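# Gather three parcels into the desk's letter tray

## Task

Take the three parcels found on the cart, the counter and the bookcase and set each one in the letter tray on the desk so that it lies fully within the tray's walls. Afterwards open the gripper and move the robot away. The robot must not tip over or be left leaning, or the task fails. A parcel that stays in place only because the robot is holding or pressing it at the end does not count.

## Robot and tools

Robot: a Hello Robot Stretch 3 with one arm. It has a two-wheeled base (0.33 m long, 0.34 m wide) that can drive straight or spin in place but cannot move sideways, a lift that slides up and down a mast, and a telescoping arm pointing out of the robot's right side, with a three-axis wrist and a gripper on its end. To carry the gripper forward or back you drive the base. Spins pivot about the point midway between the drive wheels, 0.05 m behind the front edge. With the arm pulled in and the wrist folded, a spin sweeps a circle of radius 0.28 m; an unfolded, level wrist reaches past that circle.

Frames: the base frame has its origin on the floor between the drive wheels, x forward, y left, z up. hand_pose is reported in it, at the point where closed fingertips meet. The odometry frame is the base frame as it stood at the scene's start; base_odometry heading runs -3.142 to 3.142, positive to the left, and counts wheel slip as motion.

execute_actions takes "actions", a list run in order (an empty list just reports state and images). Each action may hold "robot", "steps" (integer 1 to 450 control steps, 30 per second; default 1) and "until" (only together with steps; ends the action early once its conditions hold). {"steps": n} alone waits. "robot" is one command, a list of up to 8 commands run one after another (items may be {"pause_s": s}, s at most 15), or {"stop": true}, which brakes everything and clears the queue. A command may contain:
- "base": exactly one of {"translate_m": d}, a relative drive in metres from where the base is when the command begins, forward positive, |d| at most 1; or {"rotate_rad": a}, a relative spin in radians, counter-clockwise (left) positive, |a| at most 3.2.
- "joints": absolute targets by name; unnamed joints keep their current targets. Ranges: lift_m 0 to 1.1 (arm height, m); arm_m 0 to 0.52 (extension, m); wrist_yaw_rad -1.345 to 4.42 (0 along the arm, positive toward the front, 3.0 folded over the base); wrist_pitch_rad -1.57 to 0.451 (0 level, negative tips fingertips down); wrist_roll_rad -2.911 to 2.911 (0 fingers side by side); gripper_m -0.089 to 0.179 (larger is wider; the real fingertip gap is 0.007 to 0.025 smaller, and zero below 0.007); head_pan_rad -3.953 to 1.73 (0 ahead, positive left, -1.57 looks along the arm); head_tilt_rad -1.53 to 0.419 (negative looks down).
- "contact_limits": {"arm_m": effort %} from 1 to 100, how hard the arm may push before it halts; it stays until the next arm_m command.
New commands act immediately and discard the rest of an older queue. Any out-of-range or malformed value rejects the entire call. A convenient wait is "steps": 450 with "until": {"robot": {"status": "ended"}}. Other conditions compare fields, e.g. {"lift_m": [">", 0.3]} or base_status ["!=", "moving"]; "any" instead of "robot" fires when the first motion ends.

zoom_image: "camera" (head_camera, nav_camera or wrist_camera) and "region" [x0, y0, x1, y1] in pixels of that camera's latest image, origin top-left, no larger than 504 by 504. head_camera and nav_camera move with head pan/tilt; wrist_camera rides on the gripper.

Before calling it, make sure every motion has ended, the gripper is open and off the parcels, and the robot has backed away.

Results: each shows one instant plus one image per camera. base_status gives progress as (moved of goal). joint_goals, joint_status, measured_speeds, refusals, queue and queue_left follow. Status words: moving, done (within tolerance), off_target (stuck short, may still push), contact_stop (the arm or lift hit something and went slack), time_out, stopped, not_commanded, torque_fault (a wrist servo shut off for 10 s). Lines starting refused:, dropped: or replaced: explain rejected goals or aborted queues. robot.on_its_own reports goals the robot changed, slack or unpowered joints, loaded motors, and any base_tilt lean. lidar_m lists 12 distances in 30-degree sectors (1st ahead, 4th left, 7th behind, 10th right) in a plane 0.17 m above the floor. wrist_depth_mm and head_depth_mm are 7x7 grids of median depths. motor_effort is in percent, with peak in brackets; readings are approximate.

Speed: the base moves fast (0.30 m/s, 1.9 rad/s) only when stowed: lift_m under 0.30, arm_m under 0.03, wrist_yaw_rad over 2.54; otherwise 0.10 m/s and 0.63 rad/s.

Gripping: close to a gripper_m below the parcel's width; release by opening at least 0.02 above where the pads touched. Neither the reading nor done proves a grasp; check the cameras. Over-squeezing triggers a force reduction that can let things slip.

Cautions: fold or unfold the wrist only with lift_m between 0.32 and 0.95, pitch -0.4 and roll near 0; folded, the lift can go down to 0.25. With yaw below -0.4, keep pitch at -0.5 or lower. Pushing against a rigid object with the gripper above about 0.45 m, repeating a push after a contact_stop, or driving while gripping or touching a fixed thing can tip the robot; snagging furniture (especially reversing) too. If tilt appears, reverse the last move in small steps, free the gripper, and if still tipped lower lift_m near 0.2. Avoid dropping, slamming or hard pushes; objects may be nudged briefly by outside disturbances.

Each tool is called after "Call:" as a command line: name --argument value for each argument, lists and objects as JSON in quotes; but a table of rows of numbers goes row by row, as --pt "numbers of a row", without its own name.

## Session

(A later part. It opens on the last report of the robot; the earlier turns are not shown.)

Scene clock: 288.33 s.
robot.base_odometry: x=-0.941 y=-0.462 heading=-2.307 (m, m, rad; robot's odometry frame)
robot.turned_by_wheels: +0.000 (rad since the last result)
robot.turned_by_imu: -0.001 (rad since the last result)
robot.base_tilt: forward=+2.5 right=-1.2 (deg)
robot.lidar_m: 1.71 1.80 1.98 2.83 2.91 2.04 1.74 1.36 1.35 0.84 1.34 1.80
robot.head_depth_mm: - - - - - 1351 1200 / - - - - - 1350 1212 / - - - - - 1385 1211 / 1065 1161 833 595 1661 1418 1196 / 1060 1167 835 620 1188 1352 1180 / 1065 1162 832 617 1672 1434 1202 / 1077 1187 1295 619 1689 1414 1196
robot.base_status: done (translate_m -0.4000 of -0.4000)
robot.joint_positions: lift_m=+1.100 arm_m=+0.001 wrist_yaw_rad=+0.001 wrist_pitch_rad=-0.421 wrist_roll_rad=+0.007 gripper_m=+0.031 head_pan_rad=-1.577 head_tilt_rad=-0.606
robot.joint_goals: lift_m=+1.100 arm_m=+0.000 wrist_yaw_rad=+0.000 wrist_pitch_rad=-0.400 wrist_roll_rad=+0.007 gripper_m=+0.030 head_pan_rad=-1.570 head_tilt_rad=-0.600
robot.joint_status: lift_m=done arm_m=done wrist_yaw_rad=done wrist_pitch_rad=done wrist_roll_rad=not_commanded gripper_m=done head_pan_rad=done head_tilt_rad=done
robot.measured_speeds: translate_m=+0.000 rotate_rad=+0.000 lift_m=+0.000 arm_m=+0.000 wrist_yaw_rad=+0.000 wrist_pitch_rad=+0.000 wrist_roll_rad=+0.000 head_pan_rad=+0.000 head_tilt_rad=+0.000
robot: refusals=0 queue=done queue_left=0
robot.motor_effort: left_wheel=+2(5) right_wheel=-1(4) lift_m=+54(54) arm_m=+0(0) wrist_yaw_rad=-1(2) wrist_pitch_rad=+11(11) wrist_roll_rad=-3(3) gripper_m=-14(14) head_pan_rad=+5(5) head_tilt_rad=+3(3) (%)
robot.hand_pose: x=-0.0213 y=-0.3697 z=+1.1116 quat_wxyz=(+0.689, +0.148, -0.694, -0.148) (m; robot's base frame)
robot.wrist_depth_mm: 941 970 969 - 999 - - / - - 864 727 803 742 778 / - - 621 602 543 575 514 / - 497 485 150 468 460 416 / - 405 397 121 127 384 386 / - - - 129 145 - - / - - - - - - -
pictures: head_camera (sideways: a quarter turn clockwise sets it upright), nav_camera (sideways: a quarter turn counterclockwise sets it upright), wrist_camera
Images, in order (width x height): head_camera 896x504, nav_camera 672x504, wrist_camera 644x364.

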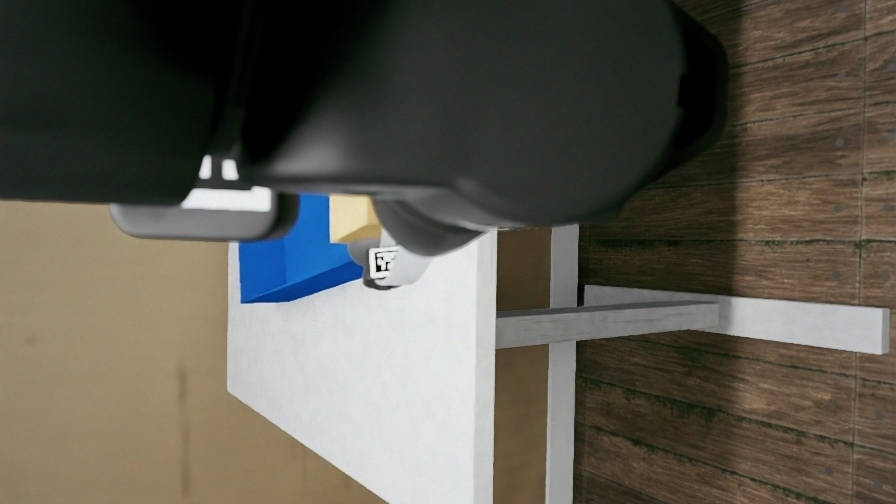

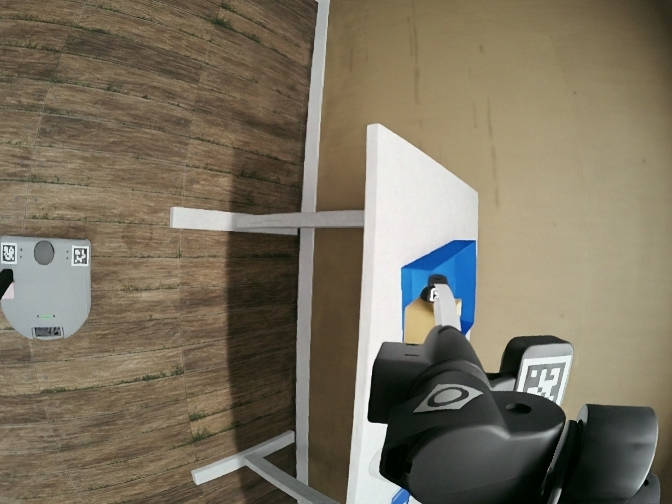

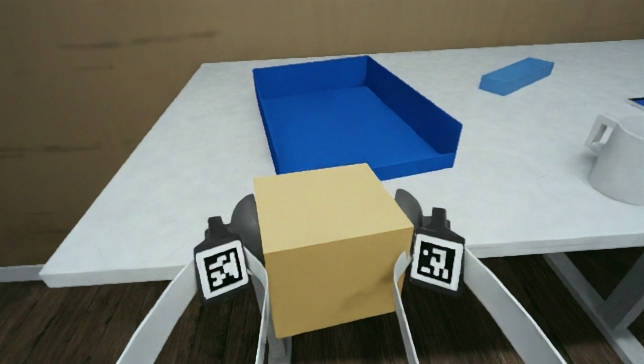

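Call:
execute_actions --actions '[{"robot": {"joints": {"arm_m": 0.25}}, "steps": 300, "until": {"robot": {"status": "ended"}}}]'

Scene clock: 300.83 s.
robot.base_odometry: x=-0.941 y=-0.462 heading=-2.307 (m, m, rad; robot's odometry frame)
robot.turned_by_wheels: +0.000 (rad since the last result)
robot.turned_by_imu: +0.000 (rad since the last result)
robot.base_tilt: forward=+2.5 right=-1.1 (deg)
robot.lidar_m: 1.71 1.79 1.98 2.83 2.92 2.03 1.74 1.36 1.35 0.84 1.33 1.79
robot.head_depth_mm: 1059 1191 752 623 1651 1421 1209 / - 1194 789 622 1657 1428 1199 / - - 787 624 1673 1414 1206 / 1066 1167 785 621 1676 1414 1207 / 1068 1171 832 619 1196 1354 1182 / 1069 1169 832 618 1686 1416 1200 / 1072 1194 1281 617 1679 1422 1200
robot.base_status: done (translate_m -0.4000 of -0.4000)
robot.joint_positions: lift_m=+1.100 arm_m=+0.250 wrist_yaw_rad=+0.001 wrist_pitch_rad=-0.421 wrist_roll_rad=+0.007 gripper_m=+0.031 head_pan_rad=-1.577 head_tilt_rad=-0.606
robot.joint_goals: lift_m=+1.100 arm_m=+0.250 wrist_yaw_rad=+0.000 wrist_pitch_rad=-0.400 wrist_roll_rad=+0.007 gripper_m=+0.030 head_pan_rad=-1.570 head_tilt_rad=-0.600
robot.joint_status: lift_m=done arm_m=done wrist_yaw_rad=done wrist_pitch_rad=done wrist_roll_rad=not_commanded gripper_m=done head_pan_rad=done head_tilt_rad=done
robot.measured_speeds: translate_m=+0.000 rotate_rad=+0.000 lift_m=+0.000 arm_m=+0.000 wrist_yaw_rad=+0.000 wrist_pitch_rad=+0.000 wrist_roll_rad=+0.000 head_pan_rad=+0.000 head_tilt_rad=+0.000
robot: refusals=0 queue=done queue_left=0
robot.motor_effort: left_wheel=+2(2) right_wheel=-2(1) lift_m=+54(54) arm_m=+3(6) wrist_yaw_rad=-1(2) wrist_pitch_rad=+12(12) wrist_roll_rad=-3(3) gripper_m=-14(14) head_pan_rad=+5(5) head_tilt_rad=+2(2) (%)
robot.hand_pose: x=-0.0214 y=-0.6186 z=+1.1116 quat_wxyz=(+0.689, +0.148, -0.694, -0.148) (m; robot's base frame)
robot.wrist_depth_mm: 722 730 735 756 755 755 779 / 782 794 789 797 794 768 774 / 869 846 568 538 548 575 529 / 942 493 483 150 435 455 452 / - 404 397 121 127 340 375 / 354 341 315 129 146 305 308 / 298 294 287 273 282 273 278
pictures: head_camera (sideways: a quarter turn clockwise sets it upright), nav_camera (sideways: a quarter turn counterclockwise sets it upright), wrist_camera
Images, in order (width x height): head_camera 896x504, nav_camera 672x504, wrist_camera 644x364.

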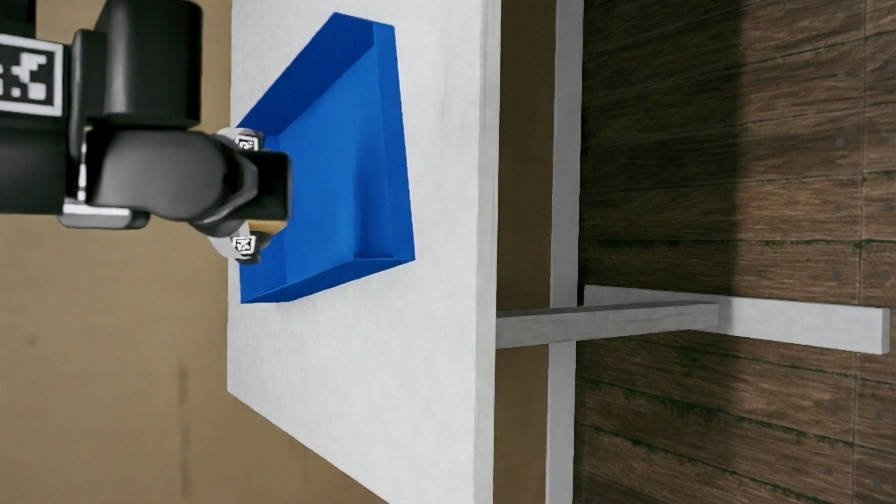

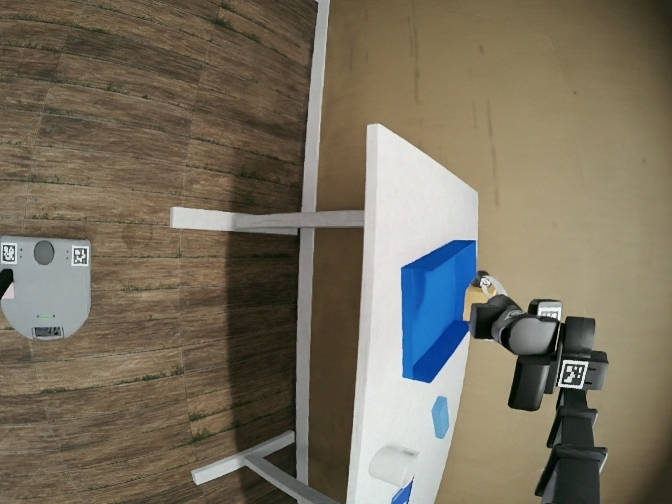

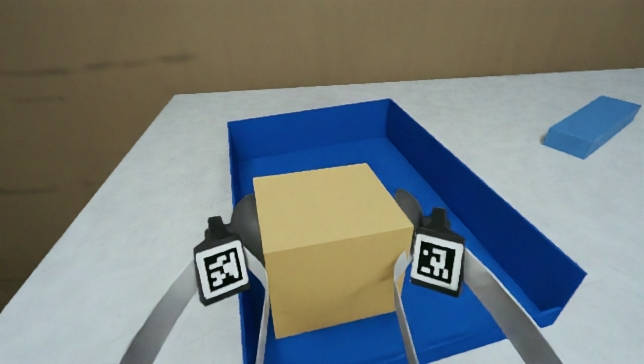

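Call:
execute_actions --actions '[{"robot": {"joints": {"arm_m": 0.5}}, "steps": 300, "until": {"robot": {"status": "ended"}}}]'

Scene clock: 331.20 s.
robot.base_odometry: x=-0.941 y=-0.462 heading=-2.307 (m, m, rad; robot's odometry frame)
robot.turned_by_wheels: +0.000 (rad since the last result)
robot.turned_by_imu: +0.000 (rad since the last result)
robot.base_tilt: forward=+2.6 right=-1.2 (deg)
robot.lidar_m: 1.71 1.79 1.98 2.83 2.93 2.03 1.74 1.36 1.35 0.84 1.33 1.79
robot.head_depth_mm: 1072 1157 750 623 1656 1428 1212 / 1057 1165 789 622 1644 1432 1202 / - 1145 831 619 1669 1427 1205 / 1065 1145 830 621 1669 1420 1202 / 1073 1168 837 620 1193 1353 1170 / 1069 1169 834 618 1687 1433 1202 / 1075 1193 1292 617 1677 1417 1194
robot.base_status: done (translate_m -0.4000 of -0.4000)
robot.joint_positions: lift_m=+1.100 arm_m=+0.500 wrist_yaw_rad=+0.001 wrist_pitch_rad=-0.421 wrist_roll_rad=+0.007 gripper_m=+0.031 head_pan_rad=-1.577 head_tilt_rad=-0.606
robot.joint_goals: lift_m=+1.100 arm_m=+0.500 wrist_yaw_rad=+0.000 wrist_pitch_rad=-0.400 wrist_roll_rad=+0.007 gripper_m=+0.030 head_pan_rad=-1.570 head_tilt_rad=-0.600
robot.joint_status: lift_m=done arm_m=done wrist_yaw_rad=done wrist_pitch_rad=done wrist_roll_rad=not_commanded gripper_m=done head_pan_rad=done head_tilt_rad=done
robot.measured_speeds: translate_m=+0.000 rotate_rad=+0.000 lift_m=+0.000 arm_m=+0.000 wrist_yaw_rad=+0.000 wrist_pitch_rad=+0.000 wrist_roll_rad=+0.000 head_pan_rad=+0.000 head_tilt_rad=+0.000
robot: refusals=0 queue=done queue_left=0
robot.motor_effort: left_wheel=+2(2) right_wheel=+0(1) lift_m=+55(55) arm_m=+3(1) wrist_yaw_rad=-1(1) wrist_pitch_rad=+12(11) wrist_roll_rad=-3(3) gripper_m=-15(14) head_pan_rad=+5(5) head_tilt_rad=+2(3) (%)
robot.hand_pose: x=-0.0214 y=-0.8686 z=+1.1116 quat_wxyz=(+0.689, +0.148, -0.694, -0.148) (m; robot's base frame)
robot.wrist_depth_mm: 494 505 496 511 519 522 533 / 538 544 549 549 565 577 577 / 592 590 592 597 597 570 561 / 662 491 483 151 465 459 446 / 690 402 399 121 127 376 369 / 344 340 313 129 145 309 316 / 296 290 288 271 279 271 276
pictures: head_camera (sideways: a quarter turn clockwise sets it upright), nav_camera (sideways: a quarter turn counterclockwise sets it upright), wrist_camera
Images, in order (width x height): head_camera 896x504, nav_camera 672x504, wrist_camera 644x364.

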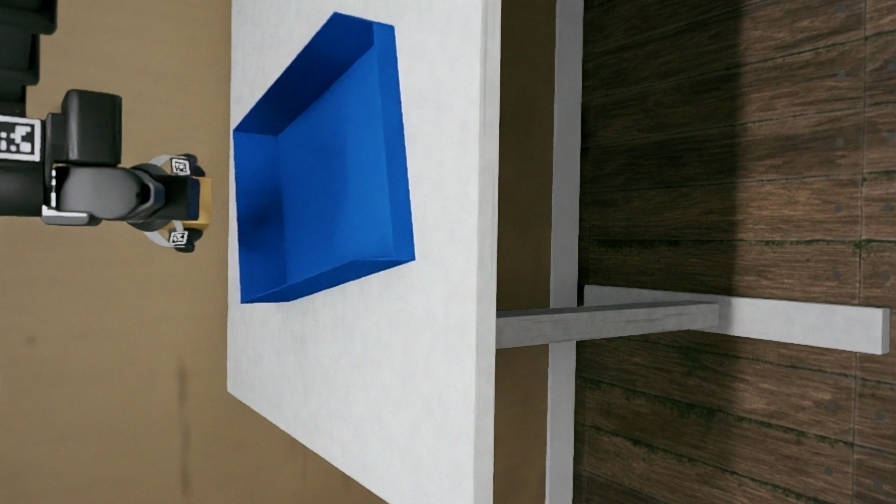

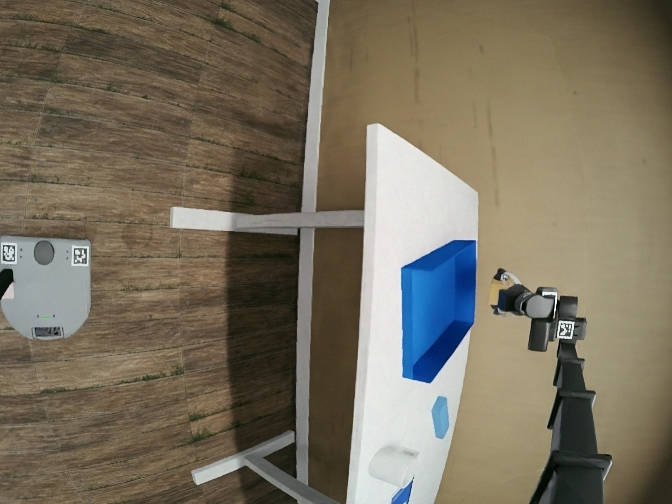

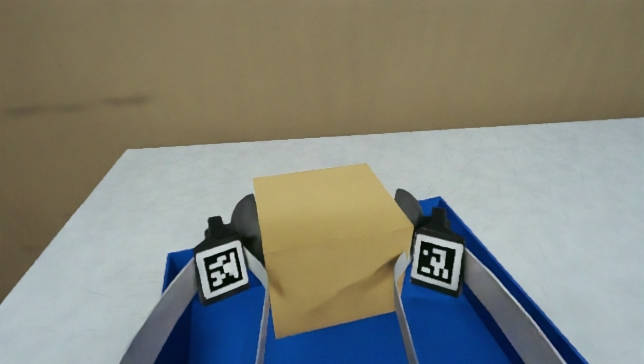

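Call:
execute_actions --actions '[{"robot": {"joints": {"lift_m": 1.0}}, "steps": 300, "until": {"robot": {"status": "ended"}}}]'

Scene clock: 345.07 s.
robot.base_odometry: x=-0.941 y=-0.462 heading=-2.307 (m, m, rad; robot's odometry frame)
robot.turned_by_wheels: +0.000 (rad since the last result)
robot.turned_by_imu: +0.000 (rad since the last result)
robot.base_tilt: forward=+2.5 right=-1.1 (deg)
robot.lidar_m: 1.71 1.80 1.98 2.83 2.90 2.04 1.74 1.36 1.35 0.84 1.33 1.79
robot.head_depth_mm: 1057 - 714 623 1660 1416 1201 / 1044 1174 786 624 1663 1425 1201 / 1055 - 787 623 1668 1422 1204 / 1063 1162 785 619 1667 1426 1198 / 1069 1163 833 619 1191 1348 1176 / 1070 1172 831 618 1682 1418 1197 / 1074 1192 1296 618 1695 1413 1206
robot.base_status: done (translate_m -0.4000 of -0.4000)
robot.joint_positions: lift_m=+1.000 arm_m=+0.500 wrist_yaw_rad=+0.001 wrist_pitch_rad=-0.421 wrist_roll_rad=+0.007 gripper_m=+0.031 head_pan_rad=-1.577 head_tilt_rad=-0.606
robot.joint_goals: lift_m=+1.000 arm_m=+0.500 wrist_yaw_rad=+0.000 wrist_pitch_rad=-0.400 wrist_roll_rad=+0.007 gripper_m=+0.030 head_pan_rad=-1.570 head_tilt_rad=-0.600
robot.joint_status: lift_m=done arm_m=done wrist_yaw_rad=done wrist_pitch_rad=done wrist_roll_rad=not_commanded gripper_m=done head_pan_rad=done head_tilt_rad=done
robot.measured_speeds: translate_m=+0.000 rotate_rad=+0.000 lift_m=+0.000 arm_m=+0.000 wrist_yaw_rad=+0.000 wrist_pitch_rad=+0.000 wrist_roll_rad=+0.000 head_pan_rad=+0.000 head_tilt_rad=+0.000
robot: refusals=0 queue=done queue_left=0
robot.motor_effort: left_wheel=+2(2) right_wheel=-1(1) lift_m=+32(57) arm_m=+2(3) wrist_yaw_rad=-1(1) wrist_pitch_rad=+11(12) wrist_roll_rad=-3(3) gripper_m=-15(14) head_pan_rad=+5(4) head_tilt_rad=+2(2) (%)
robot.hand_pose: x=-0.0214 y=-0.8686 z=+1.0123 quat_wxyz=(+0.689, +0.148, -0.694, -0.148) (m; robot's base frame)
robot.wrist_depth_mm: 487 493 509 514 512 518 529 / 544 533 539 541 508 501 484 / 514 406 393 255 268 264 362 / 322 230 247 150 284 232 271 / 259 216 250 121 127 230 172 / 150 190 199 128 145 204 178 / 132 173 183 173 179 177 170
pictures: head_camera (sideways: a quarter turn clockwise sets it upright), nav_camera (sideways: a quarter turn counterclockwise sets it upright), wrist_camera
Images, in order (width x height): head_camera 896x504, nav_camera 672x504, wrist_camera 644x364.

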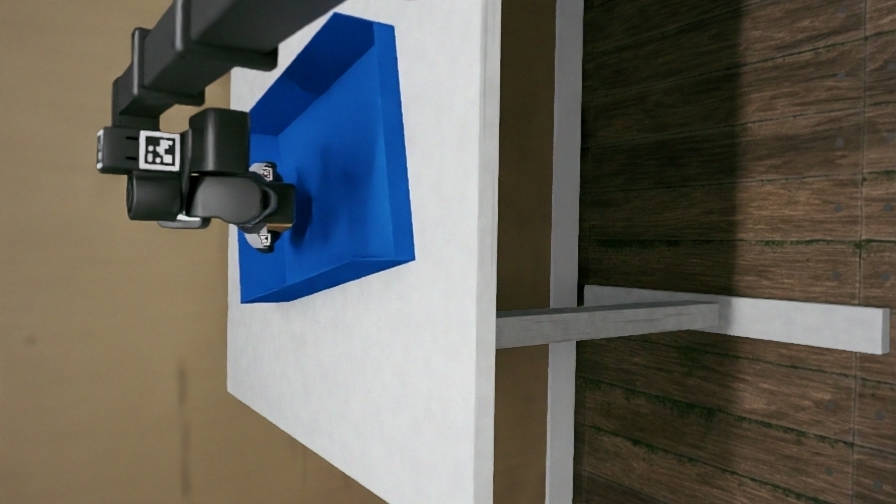

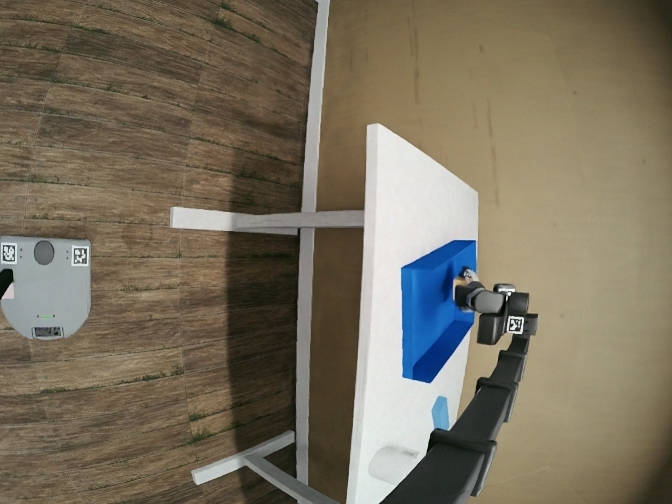

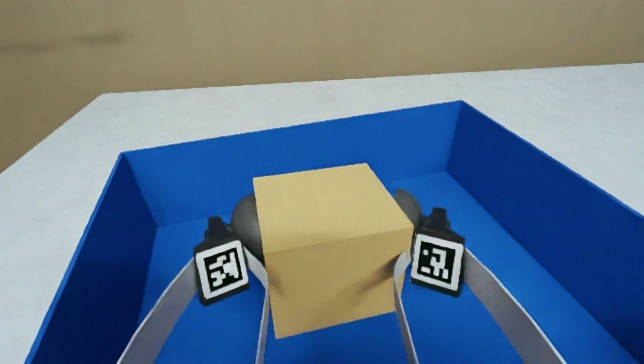

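Call:
execute_actions --actions '[{"robot": {"joints": {"lift_m": 0.975}}, "steps": 300, "until": {"robot": {"status": "ended"}}}]'

Scene clock: 350.60 s.
robot.base_odometry: x=-0.941 y=-0.462 heading=-2.307 (m, m, rad; robot's odometry frame)
robot.turned_by_wheels: +0.000 (rad since the last result)
robot.turned_by_imu: +0.000 (rad since the last result)
robot.base_tilt: forward=+2.5 right=-1.2 (deg)
robot.lidar_m: 1.71 1.80 1.97 2.83 2.92 2.04 1.74 1.36 1.35 0.84 1.34 1.79
robot.head_depth_mm: 1059 1146 - 623 1654 1429 1208 / 1059 - 789 621 1648 1418 1209 / 1067 - 787 622 1666 1422 1201 / 1065 1162 781 622 1661 1416 1207 / 1067 1167 834 621 1195 1347 1175 / 1073 1171 835 617 1689 1412 1200 / 1075 1194 1285 617 1680 1415 1197
robot.base_status: done (translate_m -0.4000 of -0.4000)
robot.joint_positions: lift_m=+0.975 arm_m=+0.500 wrist_yaw_rad=+0.001 wrist_pitch_rad=-0.421 wrist_roll_rad=+0.007 gripper_m=+0.031 head_pan_rad=-1.577 head_tilt_rad=-0.606
robot.joint_goals: lift_m=+0.975 arm_m=+0.500 wrist_yaw_rad=+0.000 wrist_pitch_rad=-0.400 wrist_roll_rad=+0.007 gripper_m=+0.030 head_pan_rad=-1.570 head_tilt_rad=-0.600
robot.joint_status: lift_m=done arm_m=done wrist_yaw_rad=done wrist_pitch_rad=done wrist_roll_rad=not_commanded gripper_m=done head_pan_rad=done head_tilt_rad=done
robot.measured_speeds: translate_m=+0.000 rotate_rad=+0.000 lift_m=+0.000 arm_m=+0.000 wrist_yaw_rad=+0.000 wrist_pitch_rad=+0.000 wrist_roll_rad=+0.000 head_pan_rad=+0.000 head_tilt_rad=+0.000
robot: refusals=0 queue=done queue_left=0
robot.motor_effort: left_wheel=+2(2) right_wheel=-2(0) lift_m=+32(32) arm_m=+3(3) wrist_yaw_rad=-1(1) wrist_pitch_rad=+11(12) wrist_roll_rad=-3(3) gripper_m=-15(14) head_pan_rad=+5(5) head_tilt_rad=+2(2) (%)
robot.hand_pose: x=-0.0214 y=-0.8686 z=+0.9873 quat_wxyz=(+0.689, +0.148, -0.694, -0.148) (m; robot's base frame)
robot.wrist_depth_mm: 494 497 498 509 519 522 523 / 528 493 468 458 255 420 417 / 356 214 226 247 268 223 291 / 250 228 244 151 252 227 167 / 146 202 214 121 127 203 173 / 137 179 170 129 145 173 167 / 131 155 157 148 154 152 150
pictures: head_camera (sideways: a quarter turn clockwise sets it upright), nav_camera (sideways: a quarter turn counterclockwise sets it upright), wrist_camera
Images, in order (width x height): head_camera 896x504, nav_camera 672x504, wrist_camera 644x364.

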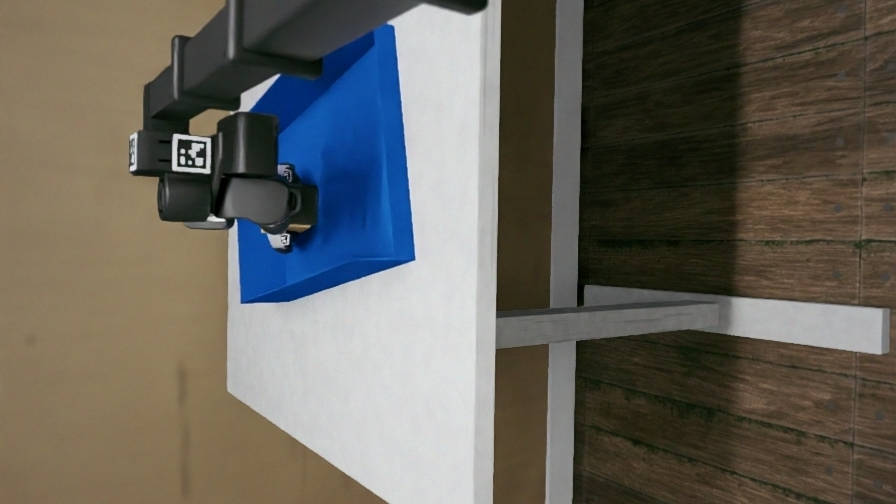

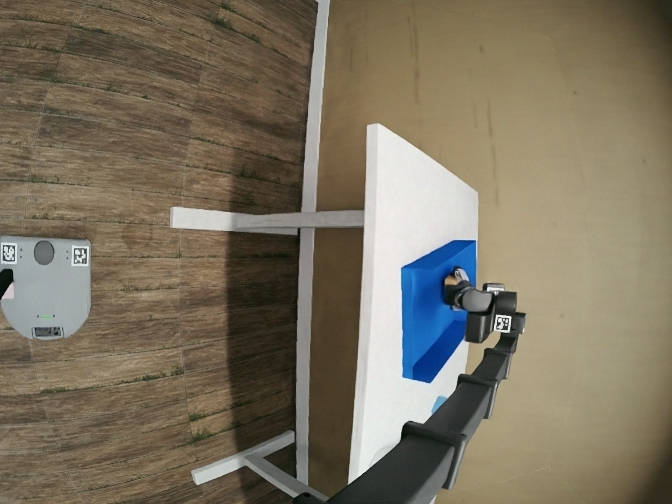

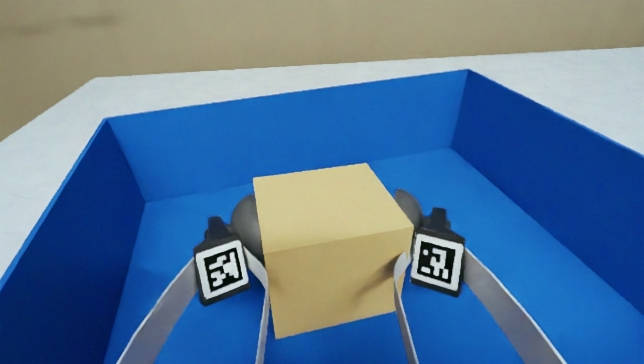

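Call:
execute_actions --actions '[{"robot": [{"joints": {"lift_m": 0.968}}, {"joints": {"gripper_m": 0.1}}], "steps": 300, "until": {"robot": {"status": "ended"}}}]'

Scene clock: 356.53 s.
robot.base_odometry: x=-0.941 y=-0.462 heading=-2.307 (m, m, rad; robot's odometry frame)
robot.turned_by_wheels: +0.000 (rad since the last result)
robot.turned_by_imu: +0.000 (rad since the last result)
robot.base_tilt: forward=+2.6 right=-1.1 (deg)
robot.lidar_m: 1.71 1.80 1.98 2.83 2.91 2.04 1.74 1.36 1.35 0.84 1.33 1.79
robot.head_depth_mm: 1058 1154 - 622 1655 1422 1205 / 1060 - 790 623 1657 1423 1204 / 1065 - 768 622 1660 1428 1204 / 1064 1164 784 623 1681 1434 1207 / 1064 1161 835 618 1194 1352 1173 / 1069 1167 833 618 1691 1417 1200 / 1075 1185 1288 618 1681 1412 1195
robot.base_status: done (translate_m -0.4000 of -0.4000)
robot.joint_positions: lift_m=+0.968 arm_m=+0.500 wrist_yaw_rad=+0.001 wrist_pitch_rad=-0.421 wrist_roll_rad=+0.007 gripper_m=+0.100 head_pan_rad=-1.577 head_tilt_rad=-0.606
robot.joint_goals: lift_m=+0.968 arm_m=+0.500 wrist_yaw_rad=+0.000 wrist_pitch_rad=-0.400 wrist_roll_rad=+0.007 gripper_m=+0.100 head_pan_rad=-1.570 head_tilt_rad=-0.600
robot.joint_status: lift_m=done arm_m=done wrist_yaw_rad=done wrist_pitch_rad=done wrist_roll_rad=not_commanded gripper_m=done head_pan_rad=done head_tilt_rad=done
robot.measured_speeds: translate_m=+0.000 rotate_rad=+0.000 lift_m=+0.000 arm_m=+0.000 wrist_yaw_rad=+0.000 wrist_pitch_rad=+0.000 wrist_roll_rad=+0.000 head_pan_rad=+0.000 head_tilt_rad=+0.000
robot: refusals=0 queue=done queue_left=0
robot.motor_effort: left_wheel=+2(2) right_wheel=-1(1) lift_m=+32(32) arm_m=+2(3) wrist_yaw_rad=-2(1) wrist_pitch_rad=+11(12) wrist_roll_rad=-3(3) gripper_m=+0(87) head_pan_rad=+4(4) head_tilt_rad=+2(2) (%)
robot.hand_pose: x=-0.0214 y=-0.8687 z=+0.9804 quat_wxyz=(+0.689, +0.148, -0.694, -0.148) (m; robot's base frame)
robot.wrist_depth_mm: 489 492 503 511 519 514 525 / 530 466 448 435 247 256 396 / 339 212 228 246 267 221 175 / 161 227 239 159 240 220 167 / 145 198 196 131 134 195 172 / 137 171 167 131 152 163 162 / 131 151 150 145 147 145 144
pictures: head_camera (sideways: a quarter turn clockwise sets it upright), nav_camera (sideways: a quarter turn counterclockwise sets it upright), wrist_camera
Images, in order (width x height): head_camera 896x504, nav_camera 672x504, wrist_camera 644x364.

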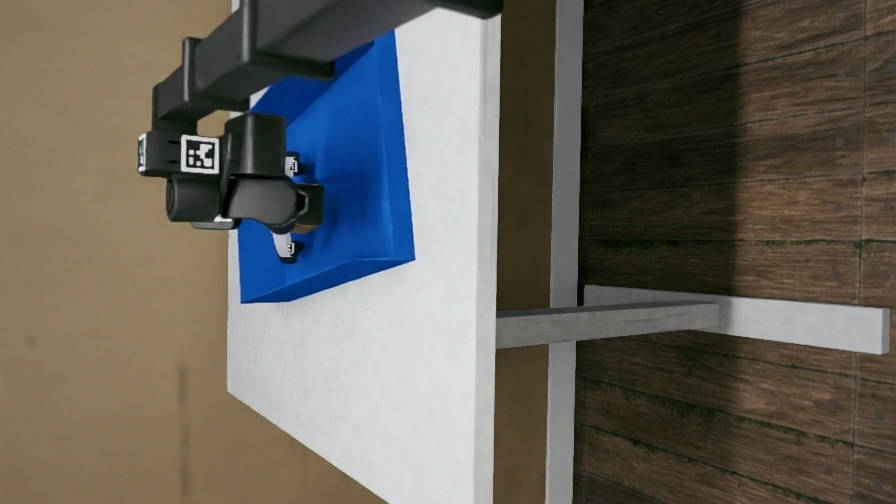

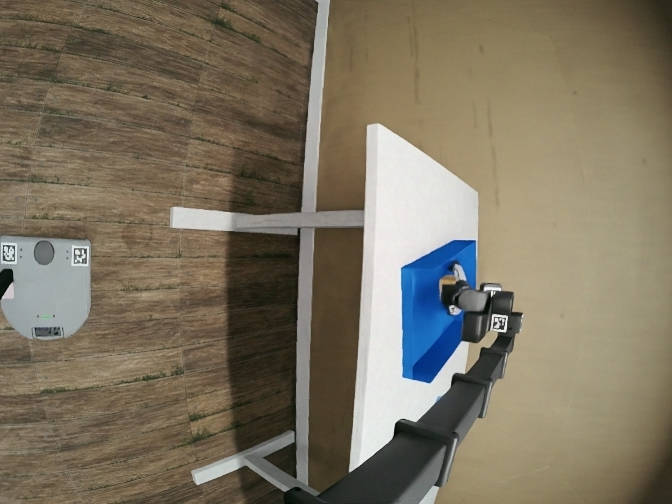

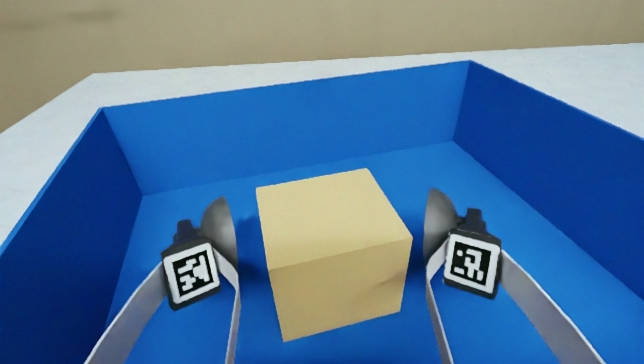

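Call:
execute_actions --actions '[{"robot": [{"joints": {"lift_m": 1.1}}, {"joints": {"arm_m": 0.0}}, {"joints": {"lift_m": 0.9, "head_pan_rad": -3.14, "head_tilt_rad": -0.4}, "base": {"rotate_rad": -0.744}}, {"joints": {"wrist_yaw_rad": 3.0}}, {"joints": {"lift_m": 0.25}}], "steps": 450, "until": {"robot": {"status": "ended"}}}]'

Scene clock: 417.40 s.
robot.base_odometry: x=-0.941 y=-0.462 heading=-3.051 (m, m, rad; robot's odometry frame)
robot.turned_by_wheels: -0.744 (rad since the last result)
robot.turned_by_imu: -0.735 (rad since the last result)
robot.base_tilt: forward=+2.6 right=-1.2 (deg)
robot.lidar_m: 1.51 1.71 1.71 1.98 2.83 2.83 2.04 1.74 2.02 1.36 1.29 0.84
robot.head_depth_mm: 2974 3318 3632 3310 2241 1690 1352 / 2679 2924 3244 3254 2215 1687 1370 / 2440 2667 2965 3044 2250 1679 1360 / 2258 2421 2602 2772 2202 1691 1364 / 2067 2230 2350 2557 2223 1690 1354 / 1928 2047 2132 2248 2126 1677 1358 / 1792 1904 1981 2051 2036 1677 1356
robot.base_status: done (rotate_rad -0.7439 of -0.7440)
robot.joint_positions: lift_m=+0.567 arm_m=+0.001 wrist_yaw_rad=+2.998 wrist_pitch_rad=-0.419 wrist_roll_rad=+0.007 gripper_m=+0.100 head_pan_rad=-3.133 head_tilt_rad=-0.408
robot.joint_goals: lift_m=+0.250 arm_m=+0.000 wrist_yaw_rad=+3.000 wrist_pitch_rad=-0.400 wrist_roll_rad=+0.007 gripper_m=+0.100 head_pan_rad=-3.140 head_tilt_rad=-0.400
robot.joint_status: lift_m=moving arm_m=done wrist_yaw_rad=done wrist_pitch_rad=done wrist_roll_rad=not_commanded gripper_m=done head_pan_rad=done head_tilt_rad=done
robot.measured_speeds: translate_m=+0.000 rotate_rad=+0.000 lift_m=-0.110 arm_m=+0.000 wrist_yaw_rad=+0.000 wrist_pitch_rad=+0.000 wrist_roll_rad=+0.000 head_pan_rad=+0.000 head_tilt_rad=+0.000
robot: refusals=0 queue=running queue_left=0
robot.motor_effort: left_wheel=+2(8) right_wheel=-1(5) lift_m=+31(56) arm_m=-2(7) wrist_yaw_rad=+1(3) wrist_pitch_rad=+11(11) wrist_roll_rad=-3(3) gripper_m=+0(0) head_pan_rad=-5(53) head_tilt_rad=+3(15) (%)
robot.hand_pose: x=+0.0108 y=+0.0760 z=+0.5799 quat_wxyz=(+0.197, +0.703, +0.097, +0.677) (m; robot's base frame)
robot.wrist_depth_mm: - - - - - - - / - - - - - - - / - - - - - - - / - - - - - - - / - - 997 - 980 944 951 / 874 872 848 835 824 798 809 / 769 744 723 735 718 702 715
pictures: head_camera (sideways: a quarter turn clockwise sets it upright), nav_camera (sideways: a quarter turn counterclockwise sets it upright), wrist_camera
Images, in order (width x height): head_camera 896x504, nav_camera 672x504, wrist_camera 644x364.

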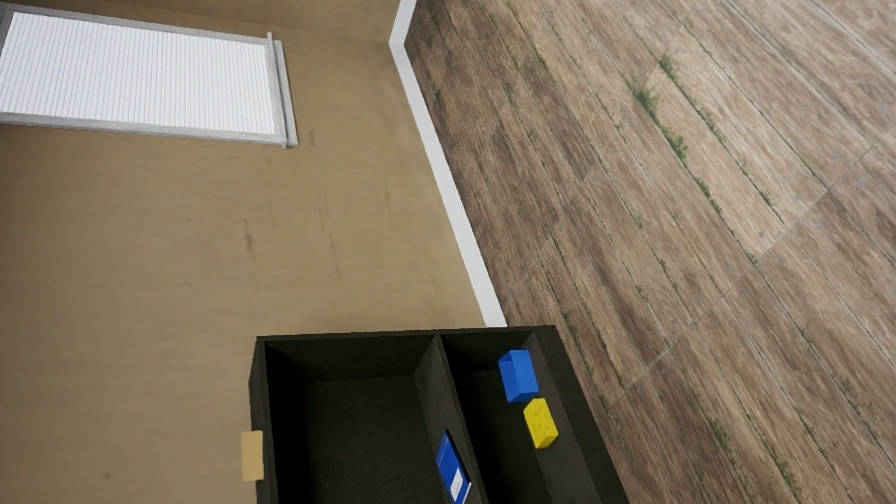

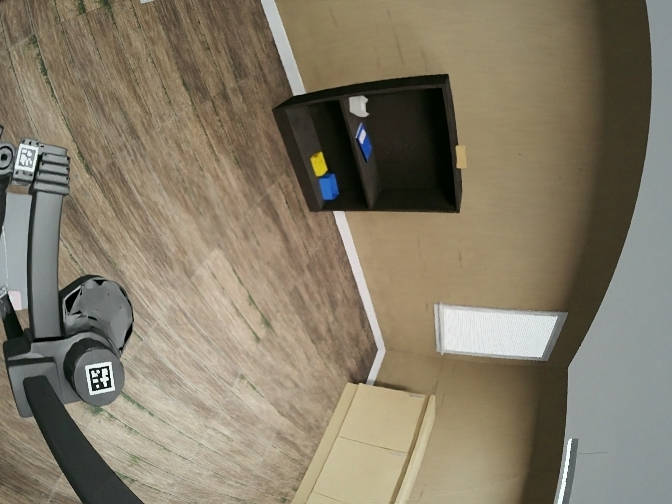

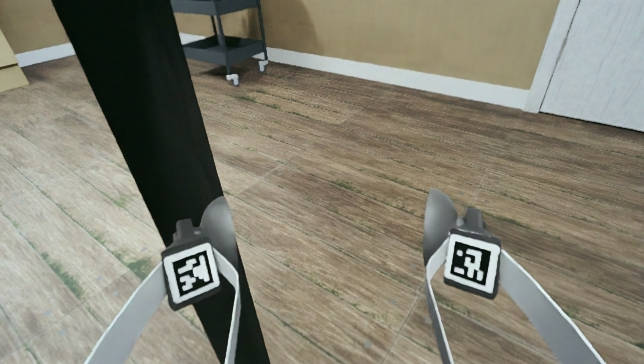

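Call:
execute_actions --actions '[{"steps": 200, "until": {"robot": {"status": "ended"}}}, {"robot": [{"base": {"translate_m": -1.0}}, {"base": {"translate_m": -0.91}}], "steps": 450, "until": {"robot": {"status": "ended"}}}]'

Scene clock: 430.57 s.
robot.base_odometry: x=+0.961 y=-0.290 heading=-3.051 (m, m, rad; robot's odometry frame)
robot.turned_by_wheels: +0.000 (rad since the last result)
robot.turned_by_imu: -0.007 (rad since the last result)
robot.base_tilt: forward=+2.5 right=-1.2 (deg)
robot.lidar_m: 2.63 3.11 2.57 1.74 1.53 1.27 0.75 0.65 0.38 0.39 1.02 2.18
robot.head_depth_mm: 957 1041 1160 1298 1527 1643 1352 / 855 935 1033 1150 1291 1469 1360 / 774 841 918 1006 1120 1257 1317 / 710 764 831 902 988 1103 1228 / 654 702 754 814 889 971 1070 / 605 646 687 741 801 866 947 / 565 599 639 677 728 787 856
robot.base_status: done (translate_m -0.9100 of -0.9100)
robot.joint_positions: lift_m=+0.250 arm_m=+0.001 wrist_yaw_rad=+2.999 wrist_pitch_rad=-0.419 wrist_roll_rad=+0.007 gripper_m=+0.100 head_pan_rad=-3.133 head_tilt_rad=-0.407
robot.joint_goals: lift_m=+0.250 arm_m=+0.000 wrist_yaw_rad=+3.000 wrist_pitch_rad=-0.400 wrist_roll_rad=+0.007 gripper_m=+0.100 head_pan_rad=-3.140 head_tilt_rad=-0.400
robot.joint_status: lift_m=done arm_m=done wrist_yaw_rad=done wrist_pitch_rad=done wrist_roll_rad=not_commanded gripper_m=done head_pan_rad=done head_tilt_rad=done
robot.measured_speeds: translate_m=+0.000 rotate_rad=+0.000 lift_m=+0.000 arm_m=+0.000 wrist_yaw_rad=+0.000 wrist_pitch_rad=+0.000 wrist_roll_rad=+0.000 head_pan_rad=+0.000 head_tilt_rad=+0.000
robot: refusals=0 queue=done queue_left=0
robot.motor_effort: left_wheel=+2(11) right_wheel=-1(5) lift_m=+32(33) arm_m=-2(3) wrist_yaw_rad=+1(1) wrist_pitch_rad=+10(10) wrist_roll_rad=-3(3) gripper_m=-1(0) head_pan_rad=-4(5) head_tilt_rad=+3(1) (%)
robot.hand_pose: x=+0.0106 y=+0.0761 z=+0.2628 quat_wxyz=(+0.197, +0.703, +0.097, +0.677) (m; robot's base frame)
robot.wrist_depth_mm: - - - - - - - / - - - - - - - / 897 - 850 849 808 802 787 / 700 682 654 655 641 625 620 / 564 562 539 556 527 524 515 / 478 - - - 454 431 434 / - - - - 392 386 384
pictures: head_camera (sideways: a quarter turn clockwise sets it upright), nav_camera (sideways: a quarter turn counterclockwise sets it upright), wrist_camera
Images, in order (width x height): head_camera 896x504, nav_camera 672x504, wrist_camera 644x364.

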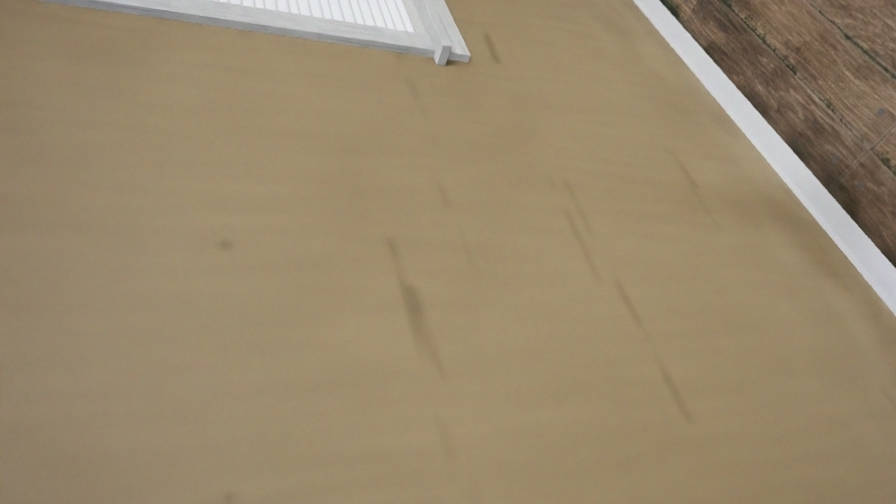

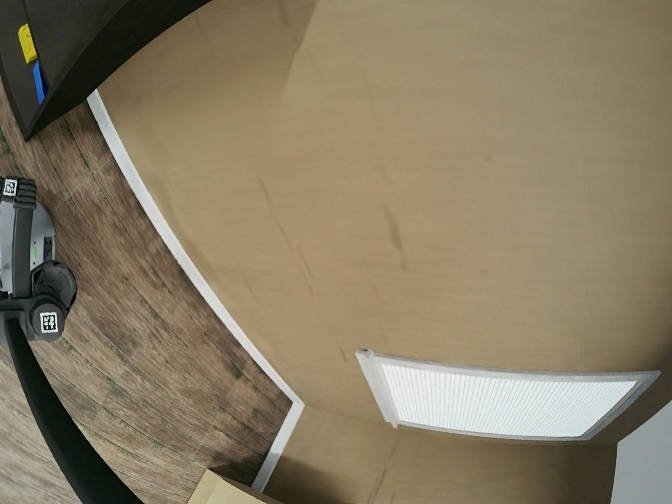

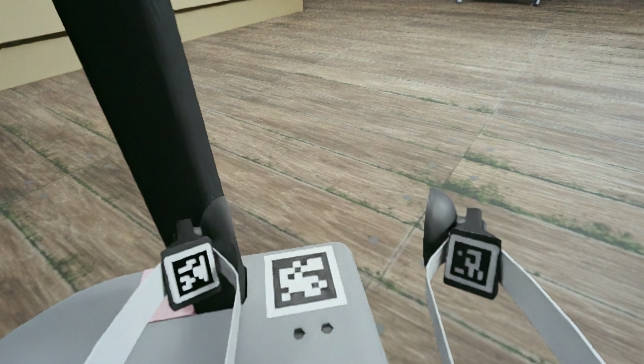

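Call:
execute_actions --actions '[{"robot": [{"base": {"rotate_rad": -0.8226}, "joints": {"lift_m": 0.95, "head_pan_rad": -1.2, "head_tilt_rad": -0.3}}, {"joints": {"wrist_yaw_rad": 1.57}}], "steps": 450, "until": {"robot": {"status": "ended"}}}]'

Scene clock: 444.10 s.
robot.base_odometry: x=+0.961 y=-0.290 heading=+2.409 (m, m, rad; robot's odometry frame)
robot.turned_by_wheels: -0.823 (rad since the last result)
robot.turned_by_imu: -0.810 (rad since the last result)
robot.base_tilt: forward=+2.4 right=-1.1 (deg)
robot.lidar_m: 2.19 2.63 3.24 2.58 2.19 1.58 1.53 0.94 0.68 0.65 0.38 0.82
robot.head_depth_mm: 511 536 565 594 630 667 712 / 529 556 586 621 657 700 746 / 551 580 613 650 682 726 790 / 571 605 641 673 546 549 602 / 596 631 670 702 490 411 443 / 623 658 702 735 487 795 856 / 651 692 739 757 486 851 893
robot.base_status: done (rotate_rad -0.8225 of -0.8226)
robot.joint_positions: lift_m=+0.950 arm_m=+0.001 wrist_yaw_rad=+1.572 wrist_pitch_rad=-0.419 wrist_roll_rad=+0.007 gripper_m=+0.100 head_pan_rad=-1.207 head_tilt_rad=-0.309
robot.joint_goals: lift_m=+0.950 arm_m=+0.000 wrist_yaw_rad=+1.570 wrist_pitch_rad=-0.400 wrist_roll_rad=+0.007 gripper_m=+0.100 head_pan_rad=-1.200 head_tilt_rad=-0.300
robot.joint_status: lift_m=done arm_m=done wrist_yaw_rad=done wrist_pitch_rad=done wrist_roll_rad=not_commanded gripper_m=done head_pan_rad=done head_tilt_rad=done
robot.measured_speeds: translate_m=+0.000 rotate_rad=+0.000 lift_m=+0.000 arm_m=+0.000 wrist_yaw_rad=+0.000 wrist_pitch_rad=+0.000 wrist_roll_rad=+0.000 head_pan_rad=+0.000 head_tilt_rad=+0.000
robot: refusals=0 queue=done queue_left=0
robot.motor_effort: left_wheel=+2(13) right_wheel=-2(6) lift_m=+54(57) arm_m=-3(2) wrist_yaw_rad=-2(3) wrist_pitch_rad=+10(10) wrist_roll_rad=-3(3) gripper_m=+0(1) head_pan_rad=+4(53) head_tilt_rad=+3(9) (%)
robot.hand_pose: x=+0.2029 y=-0.1458 z=+0.9622 quat_wxyz=(+0.592, +0.595, -0.387, +0.383) (m; robot's base frame)
robot.wrist_depth_mm: - - - - 835 744 512 / - - - - 928 765 515 / - - - - - 780 518 / - - - - - 794 527 / - - - - 871 741 541 / - - - - - 667 544 / - - - - 991 605 224
pictures: head_camera (sideways: a quarter turn clockwise sets it upright), nav_camera (sideways: a quarter turn counterclockwise sets it upright), wrist_camera
Images, in order (width x height): head_camera 896x504, nav_camera 672x504, wrist_camera 644x364.

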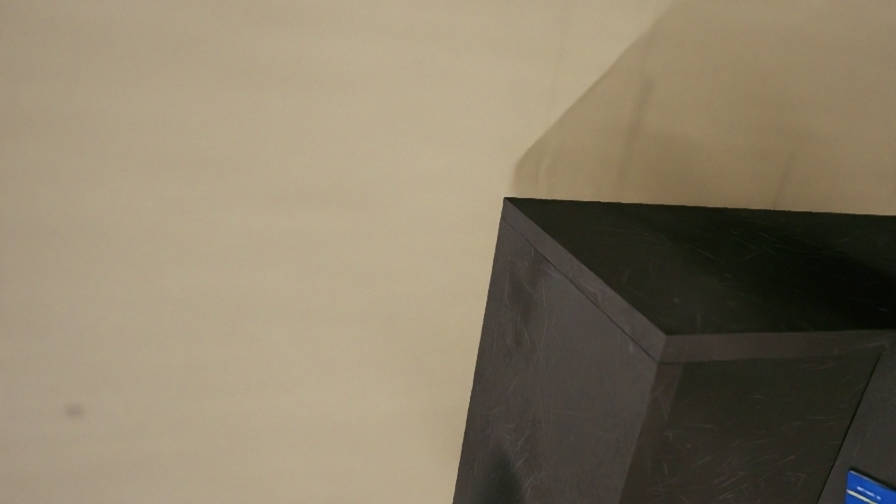

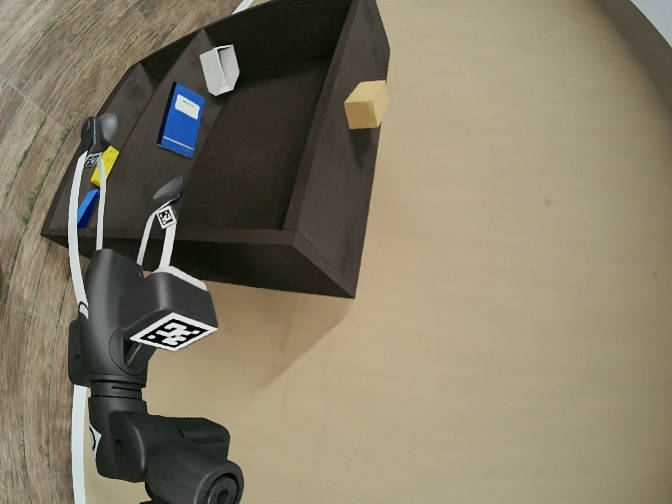

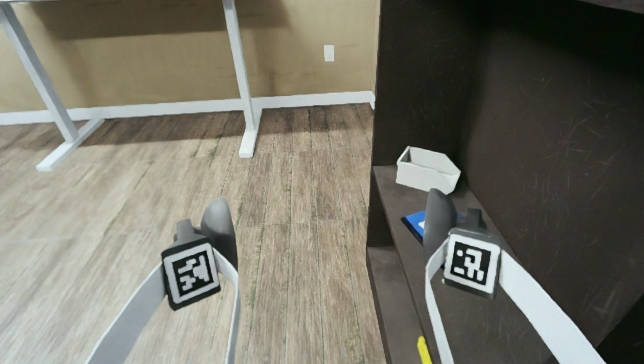

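Call:
execute_actions --actions '[{"robot": {"joints": {"lift_m": 1.1, "gripper_m": 0.14, "head_pan_rad": -0.7, "head_tilt_rad": -0.35}}, "steps": 300, "until": {"robot": {"status": "ended"}}}]'

Scene clock: 460.17 s.
robot.base_odometry: x=+0.961 y=-0.290 heading=+2.409 (m, m, rad; robot's odometry frame)
robot.turned_by_wheels: +0.000 (rad since the last result)
robot.turned_by_imu: +0.000 (rad since the last result)
robot.base_tilt: forward=+2.5 right=-1.2 (deg)
robot.lidar_m: 2.19 2.62 3.24 2.59 2.18 1.58 1.53 0.94 0.68 0.65 0.38 0.83
robot.head_depth_mm: 621 651 678 689 462 384 - / 684 715 749 724 463 827 854 / 756 797 842 716 515 923 902 / 849 891 951 611 997 1053 916 / 965 1025 1092 714 1178 1093 920 / 1113 1206 1299 924 1131 1089 1209 / 1316 1445 1602 983 1073 1626 -
robot.base_status: done (rotate_rad -0.8225 of -0.8226)
robot.joint_positions: lift_m=+1.100 arm_m=+0.001 wrist_yaw_rad=+1.572 wrist_pitch_rad=-0.419 wrist_roll_rad=+0.007 gripper_m=+0.140 head_pan_rad=-0.707 head_tilt_rad=-0.345
robot.joint_goals: lift_m=+1.100 arm_m=+0.000 wrist_yaw_rad=+1.570 wrist_pitch_rad=-0.400 wrist_roll_rad=+0.007 gripper_m=+0.140 head_pan_rad=-0.700 head_tilt_rad=-0.350
robot.joint_status: lift_m=done arm_m=done wrist_yaw_rad=done wrist_pitch_rad=done wrist_roll_rad=not_commanded gripper_m=done head_pan_rad=done head_tilt_rad=done
robot.measured_speeds: translate_m=+0.000 rotate_rad=+0.000 lift_m=+0.000 arm_m=+0.000 wrist_yaw_rad=+0.000 wrist_pitch_rad=+0.000 wrist_roll_rad=+0.000 head_pan_rad=+0.000 head_tilt_rad=+0.000
robot: refusals=0 queue=done queue_left=0
robot.motor_effort: left_wheel=+2(2) right_wheel=-1(1) lift_m=+54(56) arm_m=-3(2) wrist_yaw_rad=-2(3) wrist_pitch_rad=+10(10) wrist_roll_rad=-3(3) gripper_m=+1(86) head_pan_rad=+5(42) head_tilt_rad=-2(7) (%)
robot.hand_pose: x=+0.2030 y=-0.1458 z=+1.1122 quat_wxyz=(+0.592, +0.595, -0.387, +0.383) (m; robot's base frame)
robot.wrist_depth_mm: - - - - 856 738 566 / - - - - 900 412 467 / - - - - - 369 347 / - - - - - 731 272 / - - - - - - 234 / - - - - 925 851 211 / - - - - 807 734 249
pictures: head_camera (sideways: a quarter turn clockwise sets it upright), nav_camera (sideways: a quarter turn counterclockwise sets it upright), wrist_camera
Images, in order (width x height): head_camera 896x504, nav_camera 672x504, wrist_camera 644x364.

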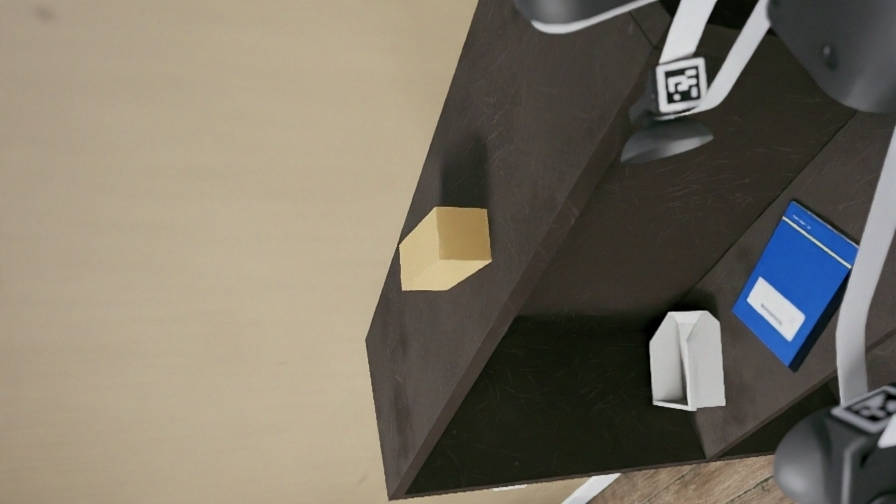

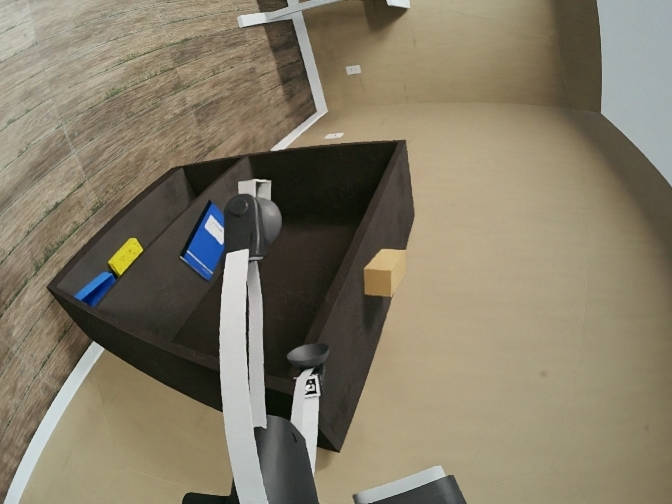

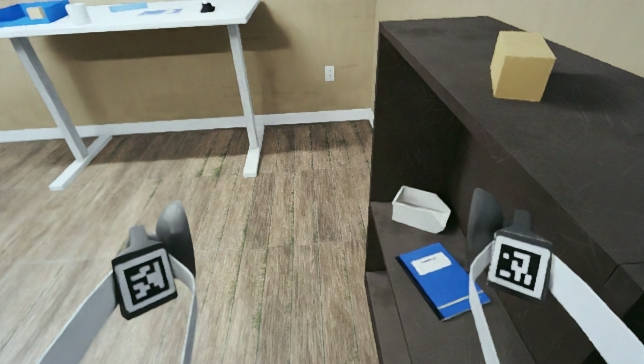

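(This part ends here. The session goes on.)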